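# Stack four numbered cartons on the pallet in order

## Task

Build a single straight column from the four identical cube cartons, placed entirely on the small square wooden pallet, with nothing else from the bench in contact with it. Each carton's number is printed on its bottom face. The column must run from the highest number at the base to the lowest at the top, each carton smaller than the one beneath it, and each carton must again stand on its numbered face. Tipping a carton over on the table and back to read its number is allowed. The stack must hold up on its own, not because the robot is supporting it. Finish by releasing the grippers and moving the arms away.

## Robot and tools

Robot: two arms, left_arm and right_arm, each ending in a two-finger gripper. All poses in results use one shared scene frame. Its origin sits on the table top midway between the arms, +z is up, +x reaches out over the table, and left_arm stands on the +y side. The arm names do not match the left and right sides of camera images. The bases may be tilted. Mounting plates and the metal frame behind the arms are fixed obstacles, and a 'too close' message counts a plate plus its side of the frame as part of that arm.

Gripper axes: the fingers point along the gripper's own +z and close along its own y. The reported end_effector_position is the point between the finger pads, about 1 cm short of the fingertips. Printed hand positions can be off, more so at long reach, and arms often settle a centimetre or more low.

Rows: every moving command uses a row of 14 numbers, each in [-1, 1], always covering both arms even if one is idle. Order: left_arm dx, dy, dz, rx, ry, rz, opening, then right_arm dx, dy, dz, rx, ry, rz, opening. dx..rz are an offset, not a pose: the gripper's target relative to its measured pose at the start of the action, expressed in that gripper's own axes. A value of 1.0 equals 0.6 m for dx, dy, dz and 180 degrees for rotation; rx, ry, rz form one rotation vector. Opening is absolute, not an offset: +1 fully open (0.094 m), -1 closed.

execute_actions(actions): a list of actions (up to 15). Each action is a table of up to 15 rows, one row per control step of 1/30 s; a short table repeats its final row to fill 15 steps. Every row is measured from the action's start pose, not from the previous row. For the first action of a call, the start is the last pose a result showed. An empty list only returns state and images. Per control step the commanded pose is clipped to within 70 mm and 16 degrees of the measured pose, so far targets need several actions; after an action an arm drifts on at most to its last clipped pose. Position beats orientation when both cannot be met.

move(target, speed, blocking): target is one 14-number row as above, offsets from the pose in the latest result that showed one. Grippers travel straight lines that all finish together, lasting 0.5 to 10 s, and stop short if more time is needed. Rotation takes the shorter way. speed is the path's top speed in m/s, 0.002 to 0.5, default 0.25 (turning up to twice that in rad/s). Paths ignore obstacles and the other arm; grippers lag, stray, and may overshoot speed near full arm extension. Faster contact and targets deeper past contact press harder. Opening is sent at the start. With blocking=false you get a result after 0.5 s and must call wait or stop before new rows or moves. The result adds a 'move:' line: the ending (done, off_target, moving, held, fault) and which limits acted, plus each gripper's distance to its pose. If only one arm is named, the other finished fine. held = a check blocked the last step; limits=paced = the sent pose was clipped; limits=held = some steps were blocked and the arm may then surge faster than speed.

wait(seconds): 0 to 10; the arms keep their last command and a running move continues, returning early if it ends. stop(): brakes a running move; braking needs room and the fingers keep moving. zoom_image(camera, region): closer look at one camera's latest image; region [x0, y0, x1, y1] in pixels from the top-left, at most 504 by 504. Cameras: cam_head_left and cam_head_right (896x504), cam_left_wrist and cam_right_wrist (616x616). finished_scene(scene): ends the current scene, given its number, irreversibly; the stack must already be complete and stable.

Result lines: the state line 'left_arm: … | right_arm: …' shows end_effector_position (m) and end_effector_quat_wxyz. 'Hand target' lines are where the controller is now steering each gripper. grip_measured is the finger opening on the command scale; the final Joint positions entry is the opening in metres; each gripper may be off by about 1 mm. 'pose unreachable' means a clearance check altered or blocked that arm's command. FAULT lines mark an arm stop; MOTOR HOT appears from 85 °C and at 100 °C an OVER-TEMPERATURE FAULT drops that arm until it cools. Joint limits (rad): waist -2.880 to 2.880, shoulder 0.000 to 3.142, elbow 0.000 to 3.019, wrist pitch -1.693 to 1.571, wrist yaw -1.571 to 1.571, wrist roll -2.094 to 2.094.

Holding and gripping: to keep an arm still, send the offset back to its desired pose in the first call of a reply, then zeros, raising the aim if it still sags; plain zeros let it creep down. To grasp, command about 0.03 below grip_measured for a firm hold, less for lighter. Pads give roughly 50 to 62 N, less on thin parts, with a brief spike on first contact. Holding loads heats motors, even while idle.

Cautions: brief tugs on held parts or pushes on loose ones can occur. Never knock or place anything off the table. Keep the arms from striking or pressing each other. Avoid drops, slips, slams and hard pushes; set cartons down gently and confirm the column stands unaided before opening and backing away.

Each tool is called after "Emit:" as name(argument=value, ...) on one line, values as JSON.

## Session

Emit:
execute_actions(actions=[])

Scene clock: 0.00 s.
left_arm: end_effector_position=(+0.0321, +0.5296, +0.2820) grip_measured=+1.000 end_effector_quat_wxyz=(-0.043, +0.832, -0.247, -0.494) | right_arm: end_effector_position=(+0.1222, -0.0684, +0.2828) grip_measured=+1.000 end_effector_quat_wxyz=(-0.586, +0.640, -0.494, -0.049)
Joint positions: left_arm=[ 1.08   0.302  0.524 -1.566 -0.74  -1.563  0.094] | right_arm=[ 1.724  0.816  0.167  0.313  0.796 -1.086  0.094]
Joint velocities: left_arm=[-0.024 -0.005 -0.002 -0.007  0.051 -0.007  0.   ] | right_arm=[ 0.005 -0.015 -0.012 -0.012 -0.007 -0.037  0.   ]
Hand target (left_arm): +0.037, +0.534, +0.289; -0.054, +0.834, -0.245, -0.492
Hand target (right_arm): +0.127, -0.064, +0.295; -0.593, +0.630, -0.498, -0.053

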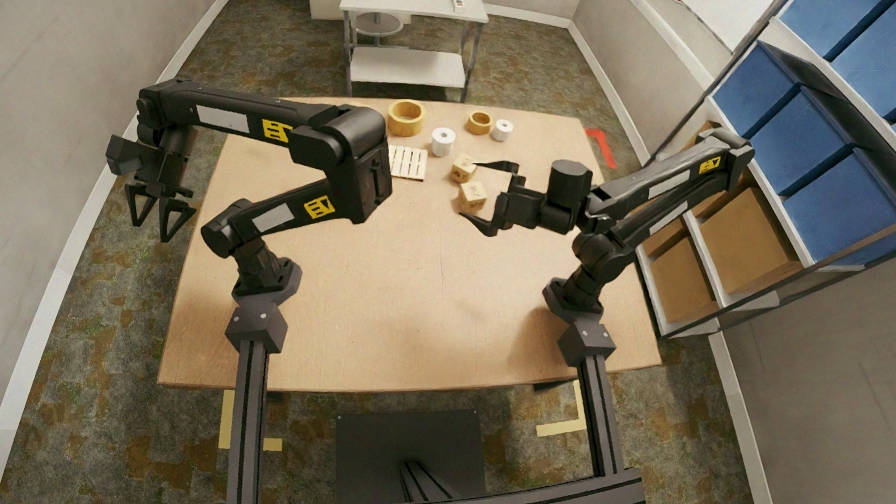

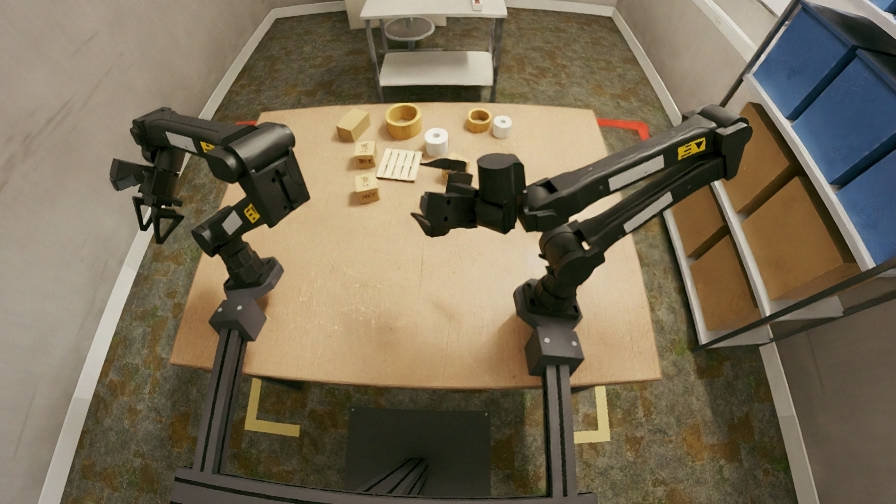

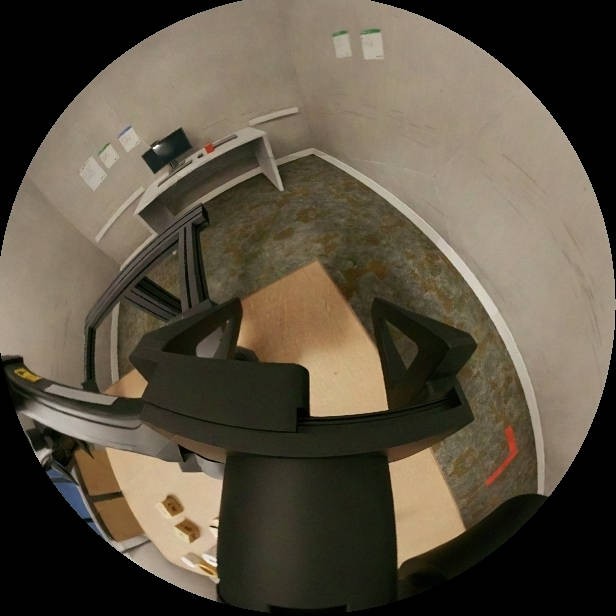

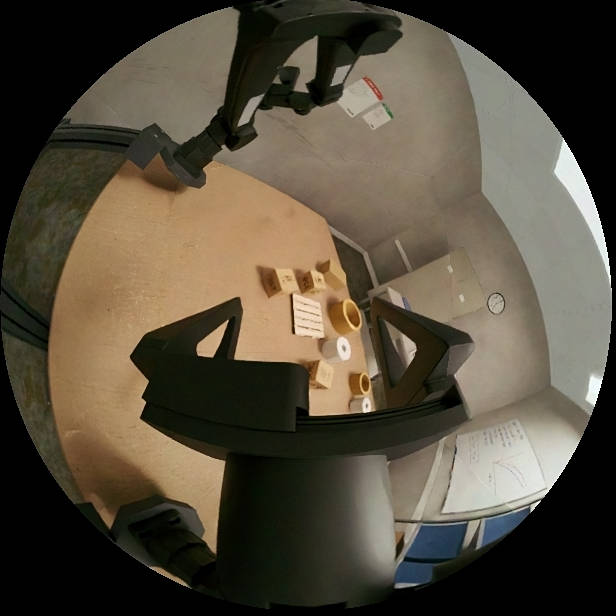

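Emit:
move(target=[0,0,0,0,0,0,1,0,0,0,0.038,0.452,0.494,1], speed=0.4)

Scene clock: 3.57 s.
left_arm: end_effector_position=(+0.0321, +0.5296, +0.2820) grip_measured=+1.000 end_effector_quat_wxyz=(-0.043, +0.832, -0.247, -0.494) | right_arm: end_effector_position=(+0.1136, -0.0866, +0.2735) grip_measured=+1.000 end_effector_quat_wxyz=(-0.008, -0.013, +1.000, -0.011)
Joint positions: left_arm=[ 1.08   0.302  0.524 -1.566 -0.74  -1.563  0.094] | right_arm=[ 1.567  1.324  0.948 -1.438  0.423  1.56   0.094]
Joint velocities: left_arm=[-0.005  0.005  0.002  0.002 -0.007 -0.051  0.   ] | right_arm=[ 0.005 -0.005 -0.017  0.007 -0.007  0.037  0.   ]
Hand target (left_arm): +0.032, +0.530, +0.282; -0.043, +0.832, -0.247, -0.494
Hand target (right_arm): +0.122, -0.073, +0.285; -0.010, +0.006, +1.000, -0.002
Off the commanded pose (left_arm): 0.000 m, 0 deg.
Off the commanded pose (right_arm): 0.022 m, 2 deg.
move: off_target (right_arm); limits=paced

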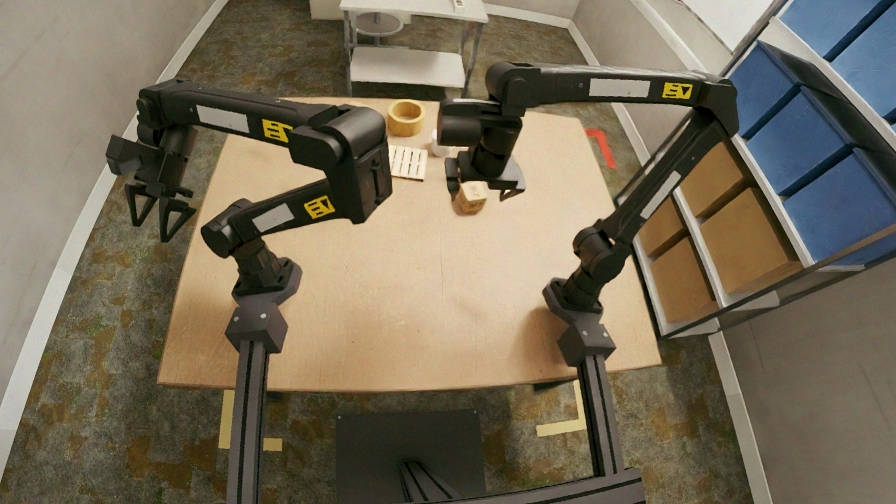

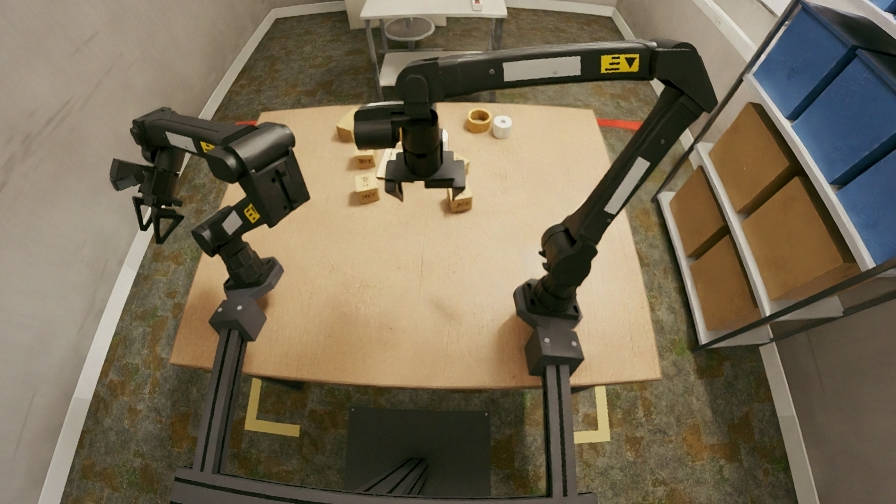

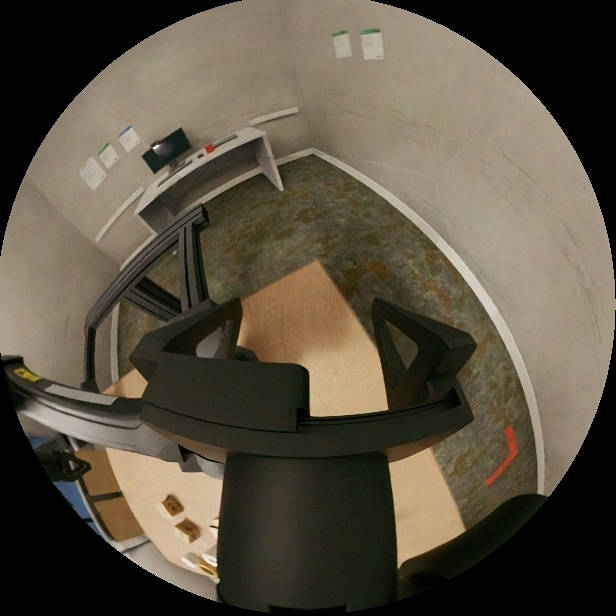

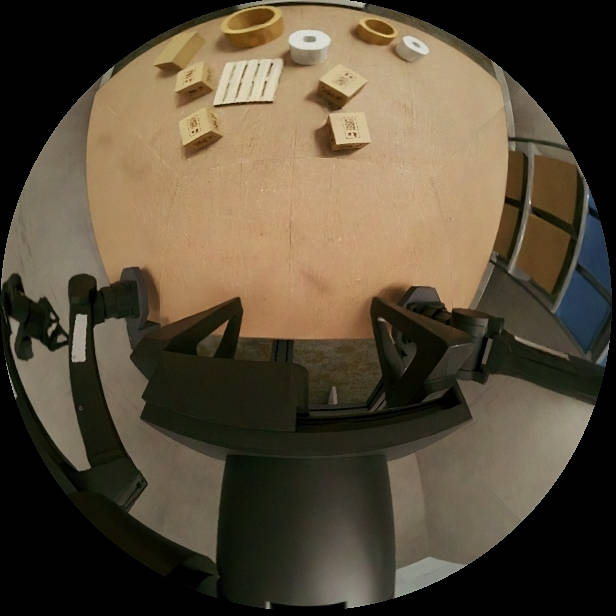

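Emit:
move(target=[0,0,0,0,0,0,1,-0.42,-0.08,0.25,0,0,0,1], speed=0.3)

Scene clock: 5.37 s.
left_arm: end_effector_position=(+0.0321, +0.5296, +0.2820) grip_measured=+1.000 end_effector_quat_wxyz=(-0.043, +0.832, -0.247, -0.494) | right_arm: end_effector_position=(+0.3464, -0.1383, +0.1202) grip_measured=+1.000 end_effector_quat_wxyz=(-0.021, -0.011, +1.000, -0.011)
Joint positions: left_arm=[ 1.08   0.302  0.524 -1.566 -0.74  -1.563  0.094] | right_arm=[ 0.77   1.432  0.985 -0.989  0.444  0.686  0.094]
Joint velocities: left_arm=[ 0.005 -0.005  0.002 -0.002 -0.007  0.022  0.   ] | right_arm=[-0.015 -0.015 -0.002 -0.012  0.022 -0.051  0.   ]
Hand target (left_arm): +0.032, +0.530, +0.282; -0.043, +0.832, -0.247, -0.494
Hand target (right_arm): +0.363, -0.128, +0.125; -0.010, -0.013, +1.000, -0.001
Off the commanded pose (left_arm): 0.000 m, 0 deg.
Off the commanded pose (right_arm): 0.019 m, 1 deg.
move: off_target (right_arm)

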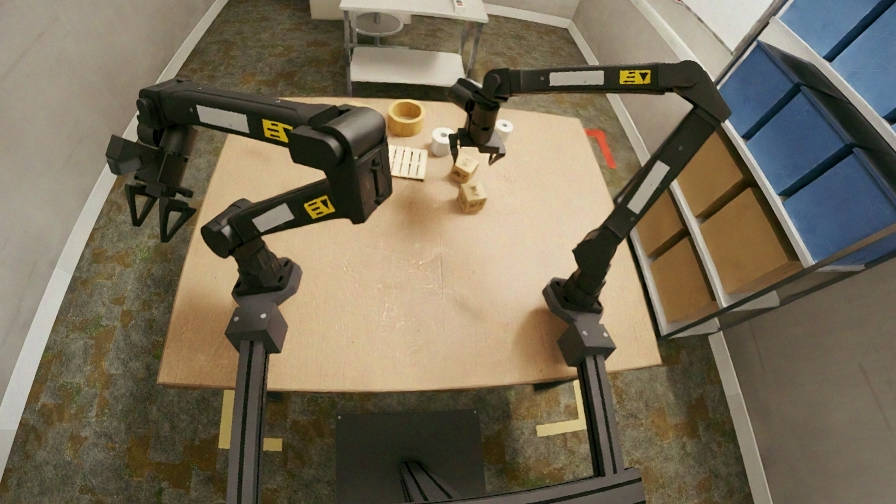

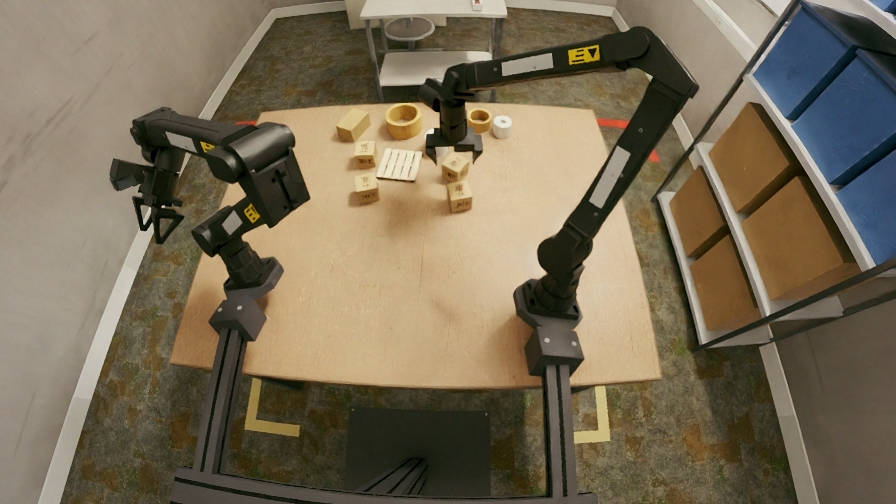

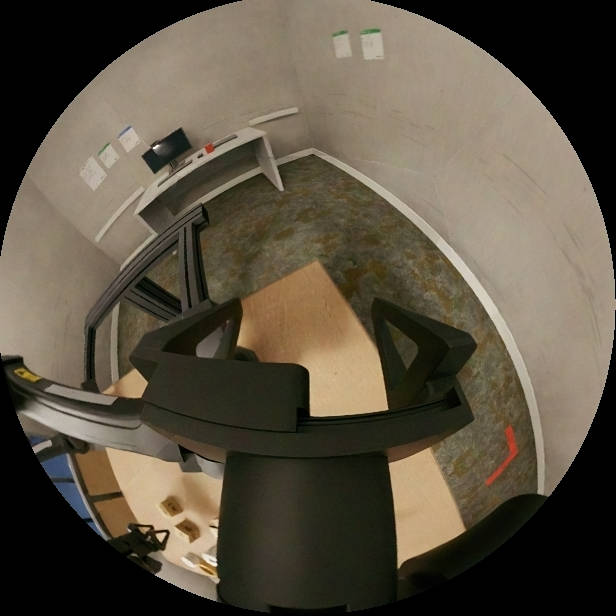

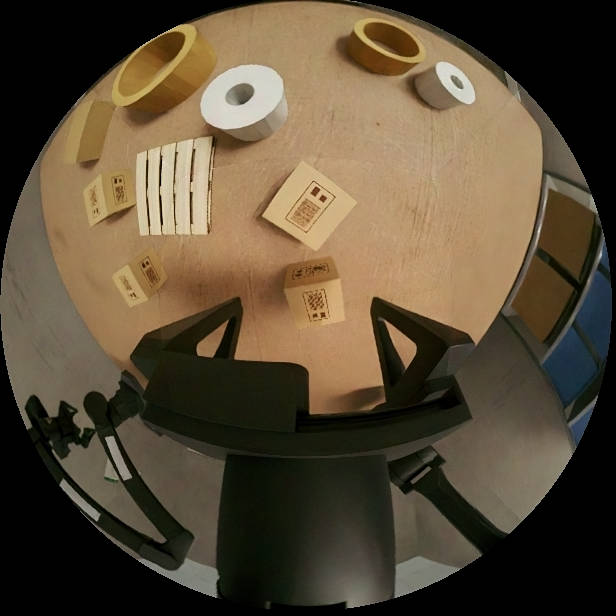

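Emit:
move(target=[0,0,0,0,0,0,1,-0.085,0.01,0.02,-0.007,-0.013,0.21,1])

Scene clock: 7.97 s.
left_arm: end_effector_position=(+0.0321, +0.5296, +0.2820) grip_measured=+1.000 end_effector_quat_wxyz=(-0.043, +0.832, -0.247, -0.494) | right_arm: end_effector_position=(+0.3776, -0.1369, +0.1078) grip_measured=+1.000 end_effector_quat_wxyz=(-0.002, +0.293, +0.956, -0.010)
Joint positions: left_arm=[ 1.08   0.302  0.524 -1.566 -0.74  -1.563  0.094] | right_arm=[ 0.722  1.477  1.031 -0.937  0.452  1.238  0.094]
Joint velocities: left_arm=[-0.005 -0.005  0.012 -0.002  0.007 -0.066  0.   ] | right_arm=[-0.005 -0.005  0.007  0.012 -0.022  0.007  0.   ]
Hand target (left_arm): +0.032, +0.530, +0.282; -0.043, +0.832, -0.247, -0.494
Hand target (right_arm): +0.396, -0.132, +0.107; +0.004, +0.312, +0.950, -0.005
Off the commanded pose (left_arm): 0.000 m, 0 deg.
Off the commanded pose (right_arm): 0.020 m, 3 deg.
move: off_target (right_arm)

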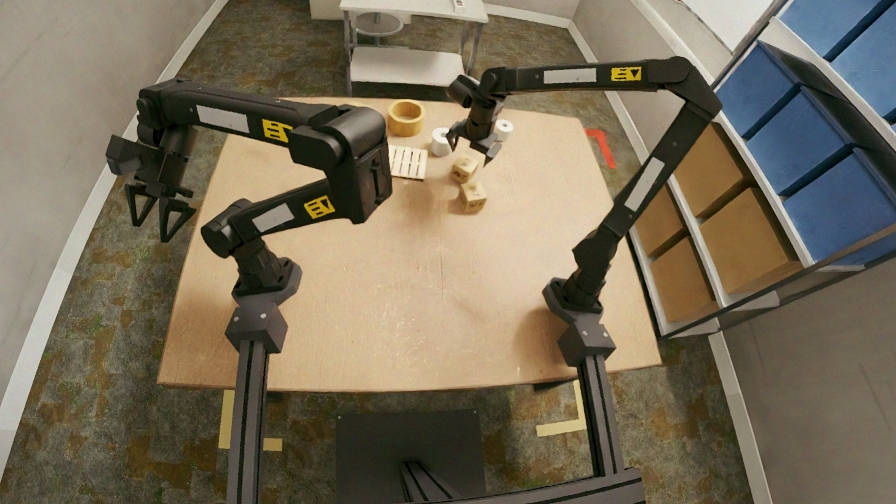

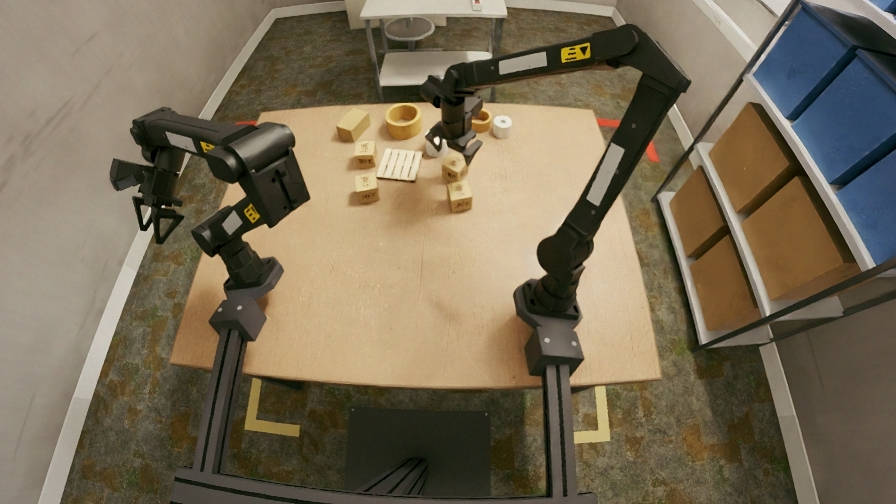

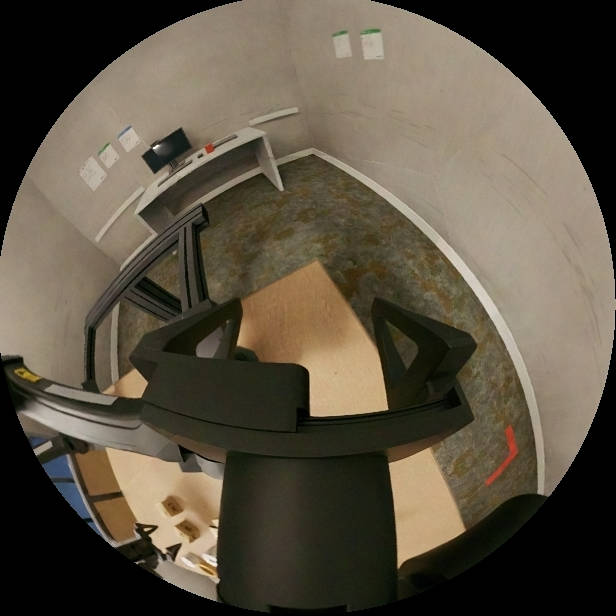

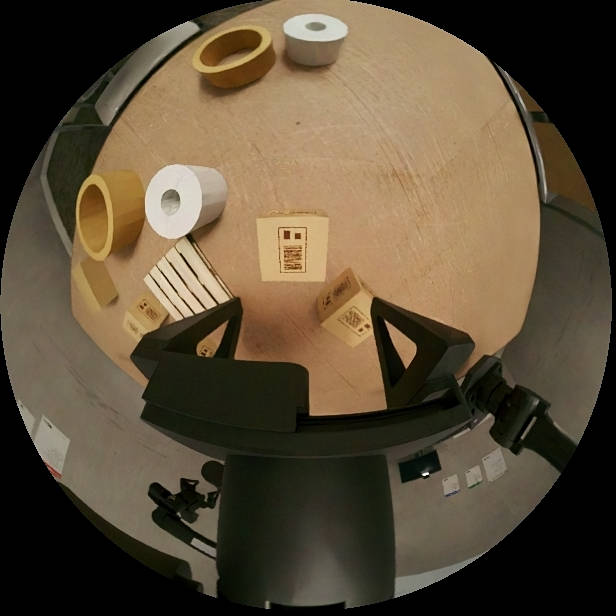

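Emit:
move(target=[0,0,0,0,0,0,1,-0.03,0.035,0.05,0,0,0,0.75], speed=0.1)

Scene clock: 9.33 s.
left_arm: end_effector_position=(+0.0321, +0.5296, +0.2820) grip_measured=+1.000 end_effector_quat_wxyz=(-0.043, +0.832, -0.247, -0.494) | right_arm: end_effector_position=(+0.3854, -0.1362, +0.0774) grip_measured=+0.753 end_effector_quat_wxyz=(-0.010, +0.290, +0.957, -0.018)
Joint positions: left_arm=[ 1.08   0.302  0.524 -1.566 -0.74  -1.563  0.094] | right_arm=[ 0.682  1.547  1.042 -0.885  0.443  1.198  0.082]
Joint velocities: left_arm=[-0.005 -0.005  0.002 -0.002 -0.037 -0.022  0.   ] | right_arm=[ 0.015 -0.005 -0.007  0.012  0.066  0.022 -0.   ]
Hand target (left_arm): +0.032, +0.530, +0.282; -0.043, +0.832, -0.247, -0.494
Hand target (right_arm): +0.404, -0.131, +0.078; -0.002, +0.293, +0.956, -0.009
Off the commanded pose (left_arm): 0.000 m, 0 deg.
Off the commanded pose (right_arm): 0.019 m, 1 deg.
move: off_target (right_arm)

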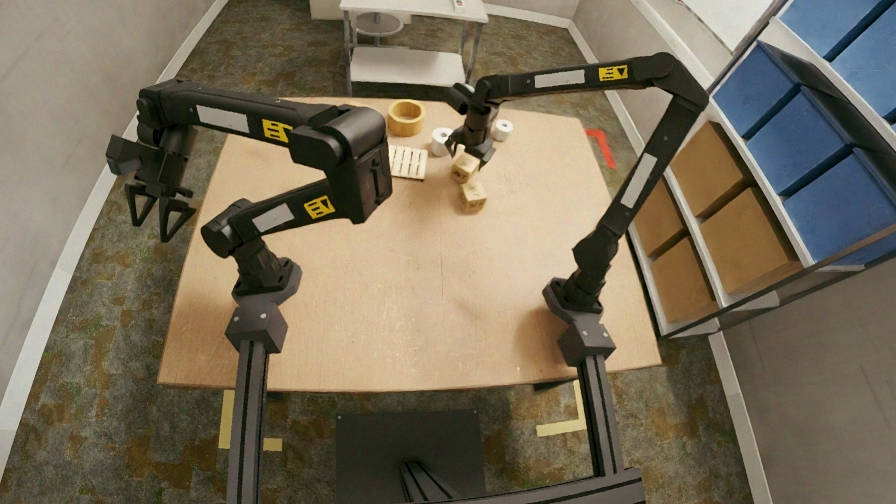

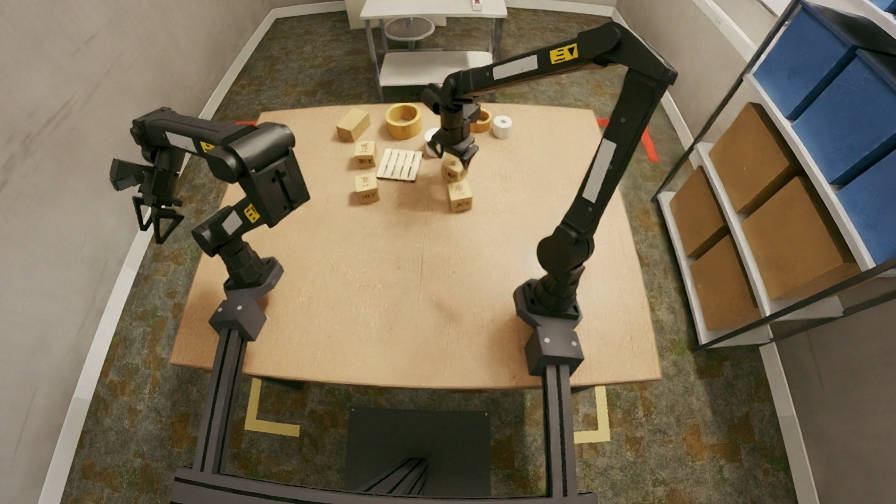

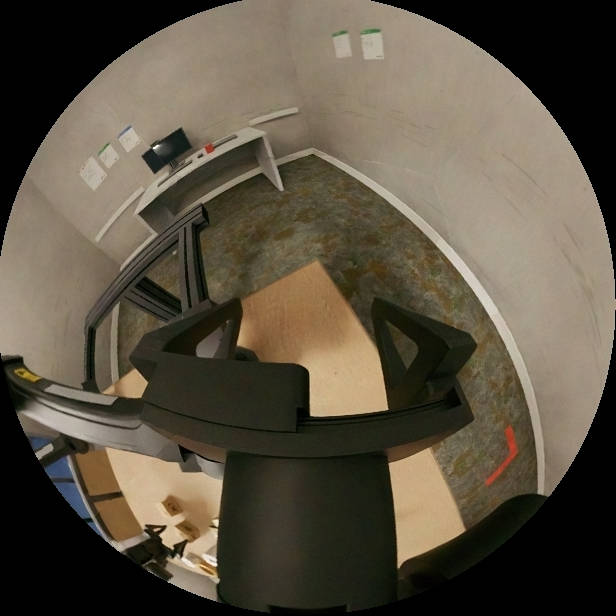

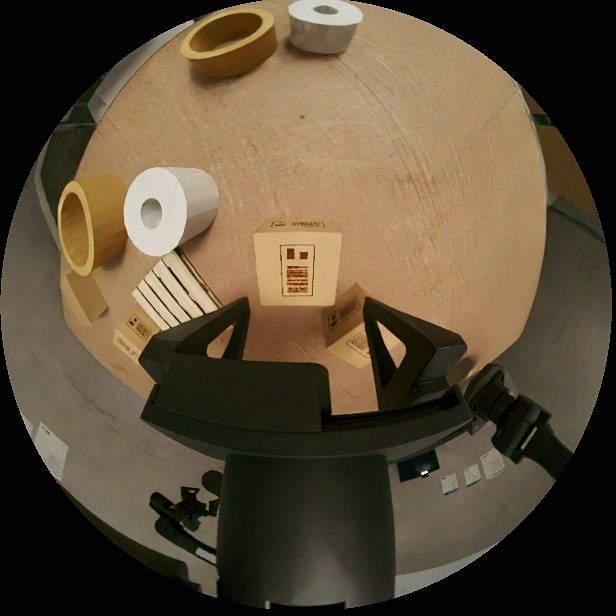

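Emit:
move(target=[0,0,0,0,0,0,1,-0.026,0.038,0.005,-0.01,0,0,0.75], speed=0.05)

Emit:
move(target=[0,0,0,0,0,0,1,-0.02,0.022,0.078,0,0,0,0.75], speed=0.06)

Scene clock: 10.50 s.
left_arm: end_effector_position=(+0.0321, +0.5296, +0.2820) grip_measured=+1.000 end_effector_quat_wxyz=(-0.043, +0.832, -0.247, -0.494) | right_arm: end_effector_position=(+0.3934, -0.1307, +0.0776) grip_measured=+0.753 end_effector_quat_wxyz=(-0.009, +0.287, +0.958, -0.007)
Joint positions: left_arm=[ 1.08   0.302  0.524 -1.566 -0.74  -1.563  0.094] | right_arm=[ 0.678  1.555  1.059 -0.872  0.43   1.18   0.082]
Joint velocities: left_arm=[ 0.015 -0.005  0.002  0.007 -0.066 -0.022  0.   ] | right_arm=[ 0.005 -0.005 -0.002 -0.007  0.007 -0.051 -0.   ]
Hand target (left_arm): +0.032, +0.530, +0.282; -0.043, +0.832, -0.247, -0.494
Hand target (right_arm): +0.411, -0.127, +0.074; -0.005, +0.290, +0.957, -0.003
Off the commanded pose (left_arm): 0.000 m, 0 deg.
Off the commanded pose (right_arm): 0.019 m, 1 deg.
move: off_target (right_arm)

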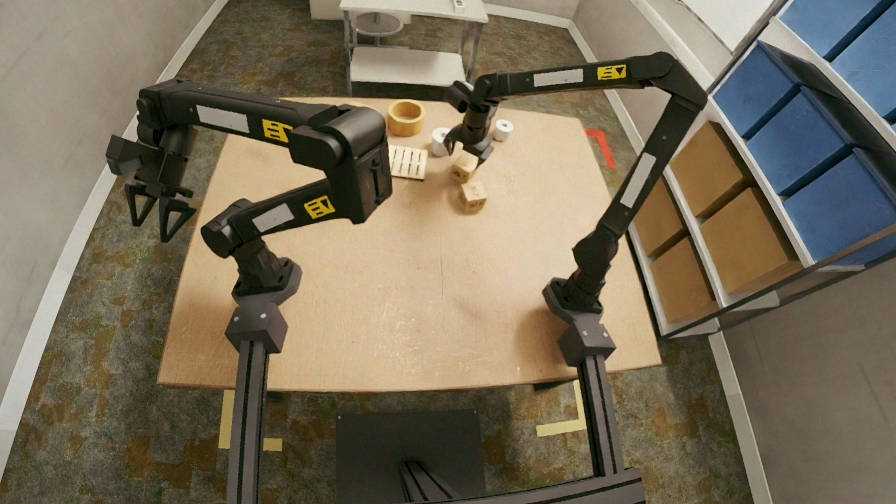

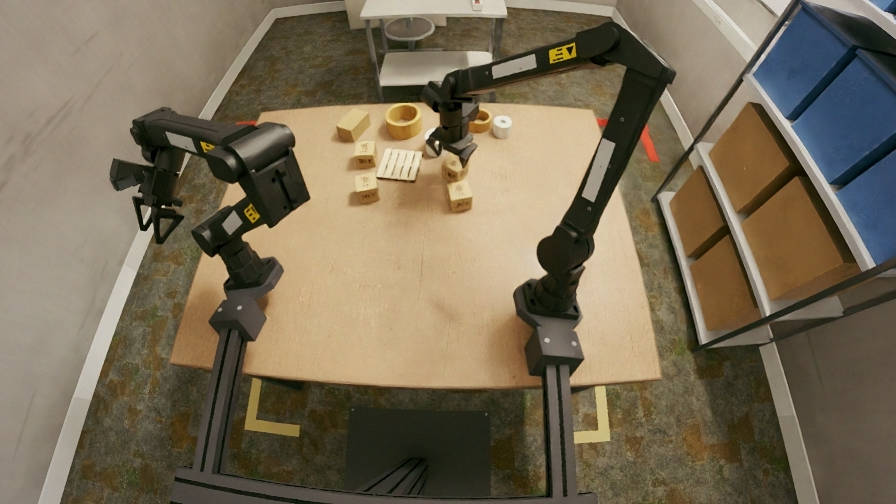

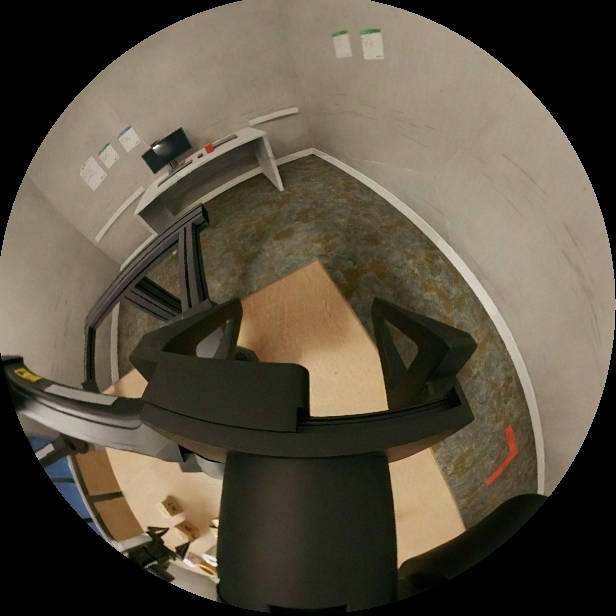

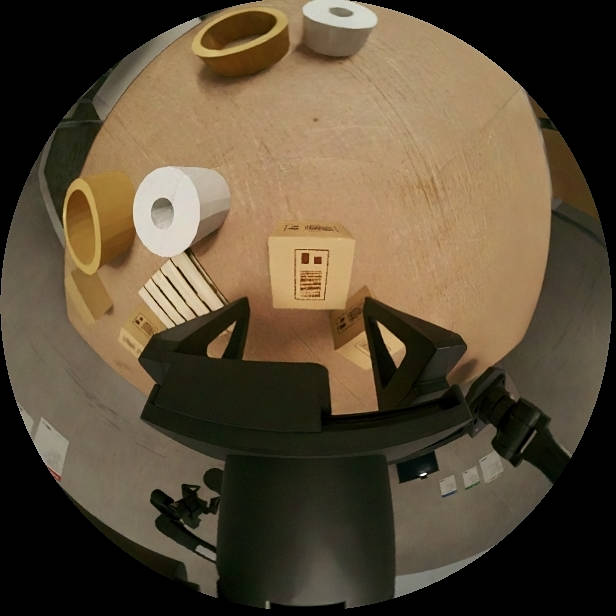

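Scene clock: 11.67 s.
left_arm: end_effector_position=(+0.0321, +0.5296, +0.2820) grip_measured=+1.000 end_effector_quat_wxyz=(-0.043, +0.832, -0.247, -0.494) | right_arm: end_effector_position=(+0.4012, -0.1282, +0.0385) grip_measured=+0.753 end_effector_quat_wxyz=(-0.010, +0.288, +0.958, -0.007)
Joint positions: left_arm=[ 1.08   0.302  0.524 -1.566 -0.74  -1.563  0.094] | right_arm=[ 0.637  1.634  1.059 -0.774  0.419  1.136  0.082]
Joint velocities: left_arm=[ 0.005  0.015 -0.002 -0.002  0.081  0.081  0.   ] | right_arm=[-0.005 -0.005 -0.007 -0.012 -0.037 -0.11  -0.001]
Hand target (left_arm): +0.032, +0.530, +0.282; -0.043, +0.832, -0.247, -0.494
Hand target (right_arm): +0.410, -0.127, +0.031; -0.009, +0.287, +0.958, -0.007
Off the commanded pose (left_arm): 0.000 m, 0 deg.
Off the commanded pose (right_arm): 0.012 m, 0 deg.
move: off_target (right_arm)

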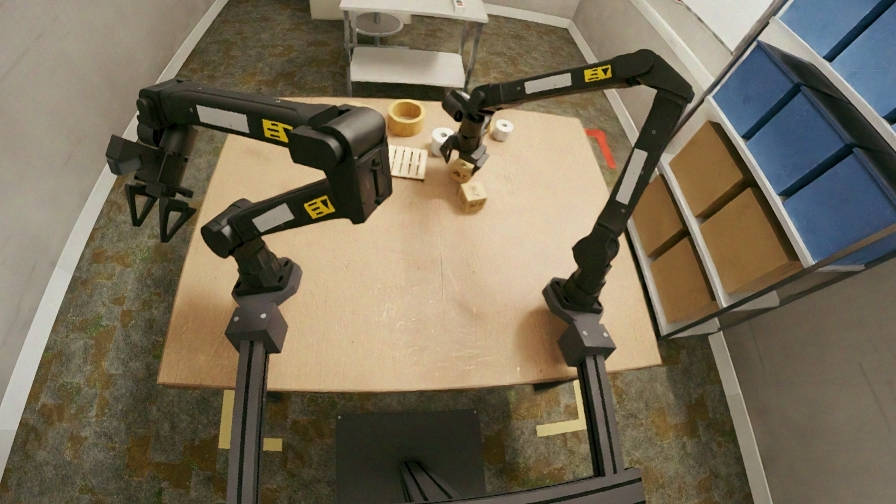

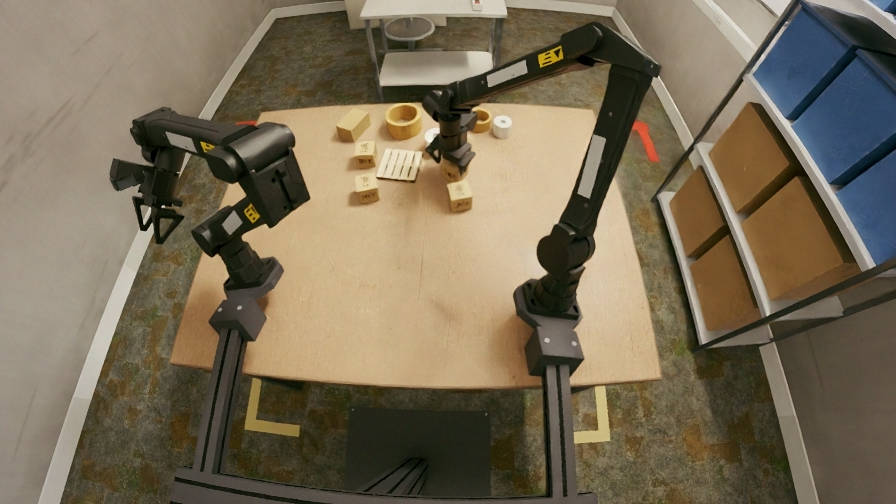

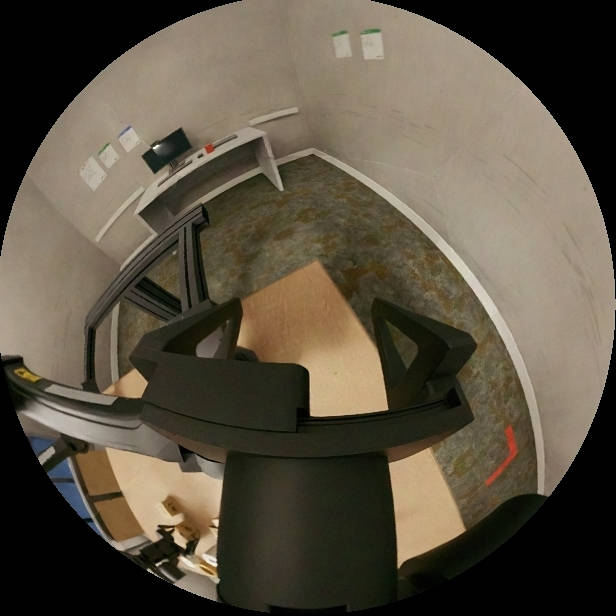

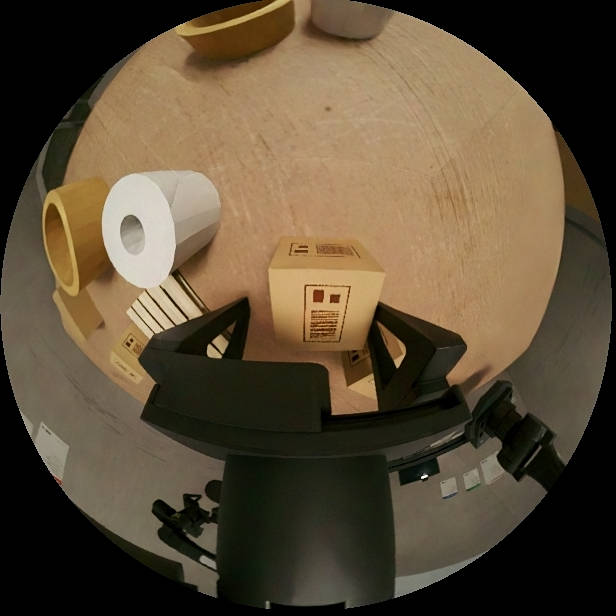

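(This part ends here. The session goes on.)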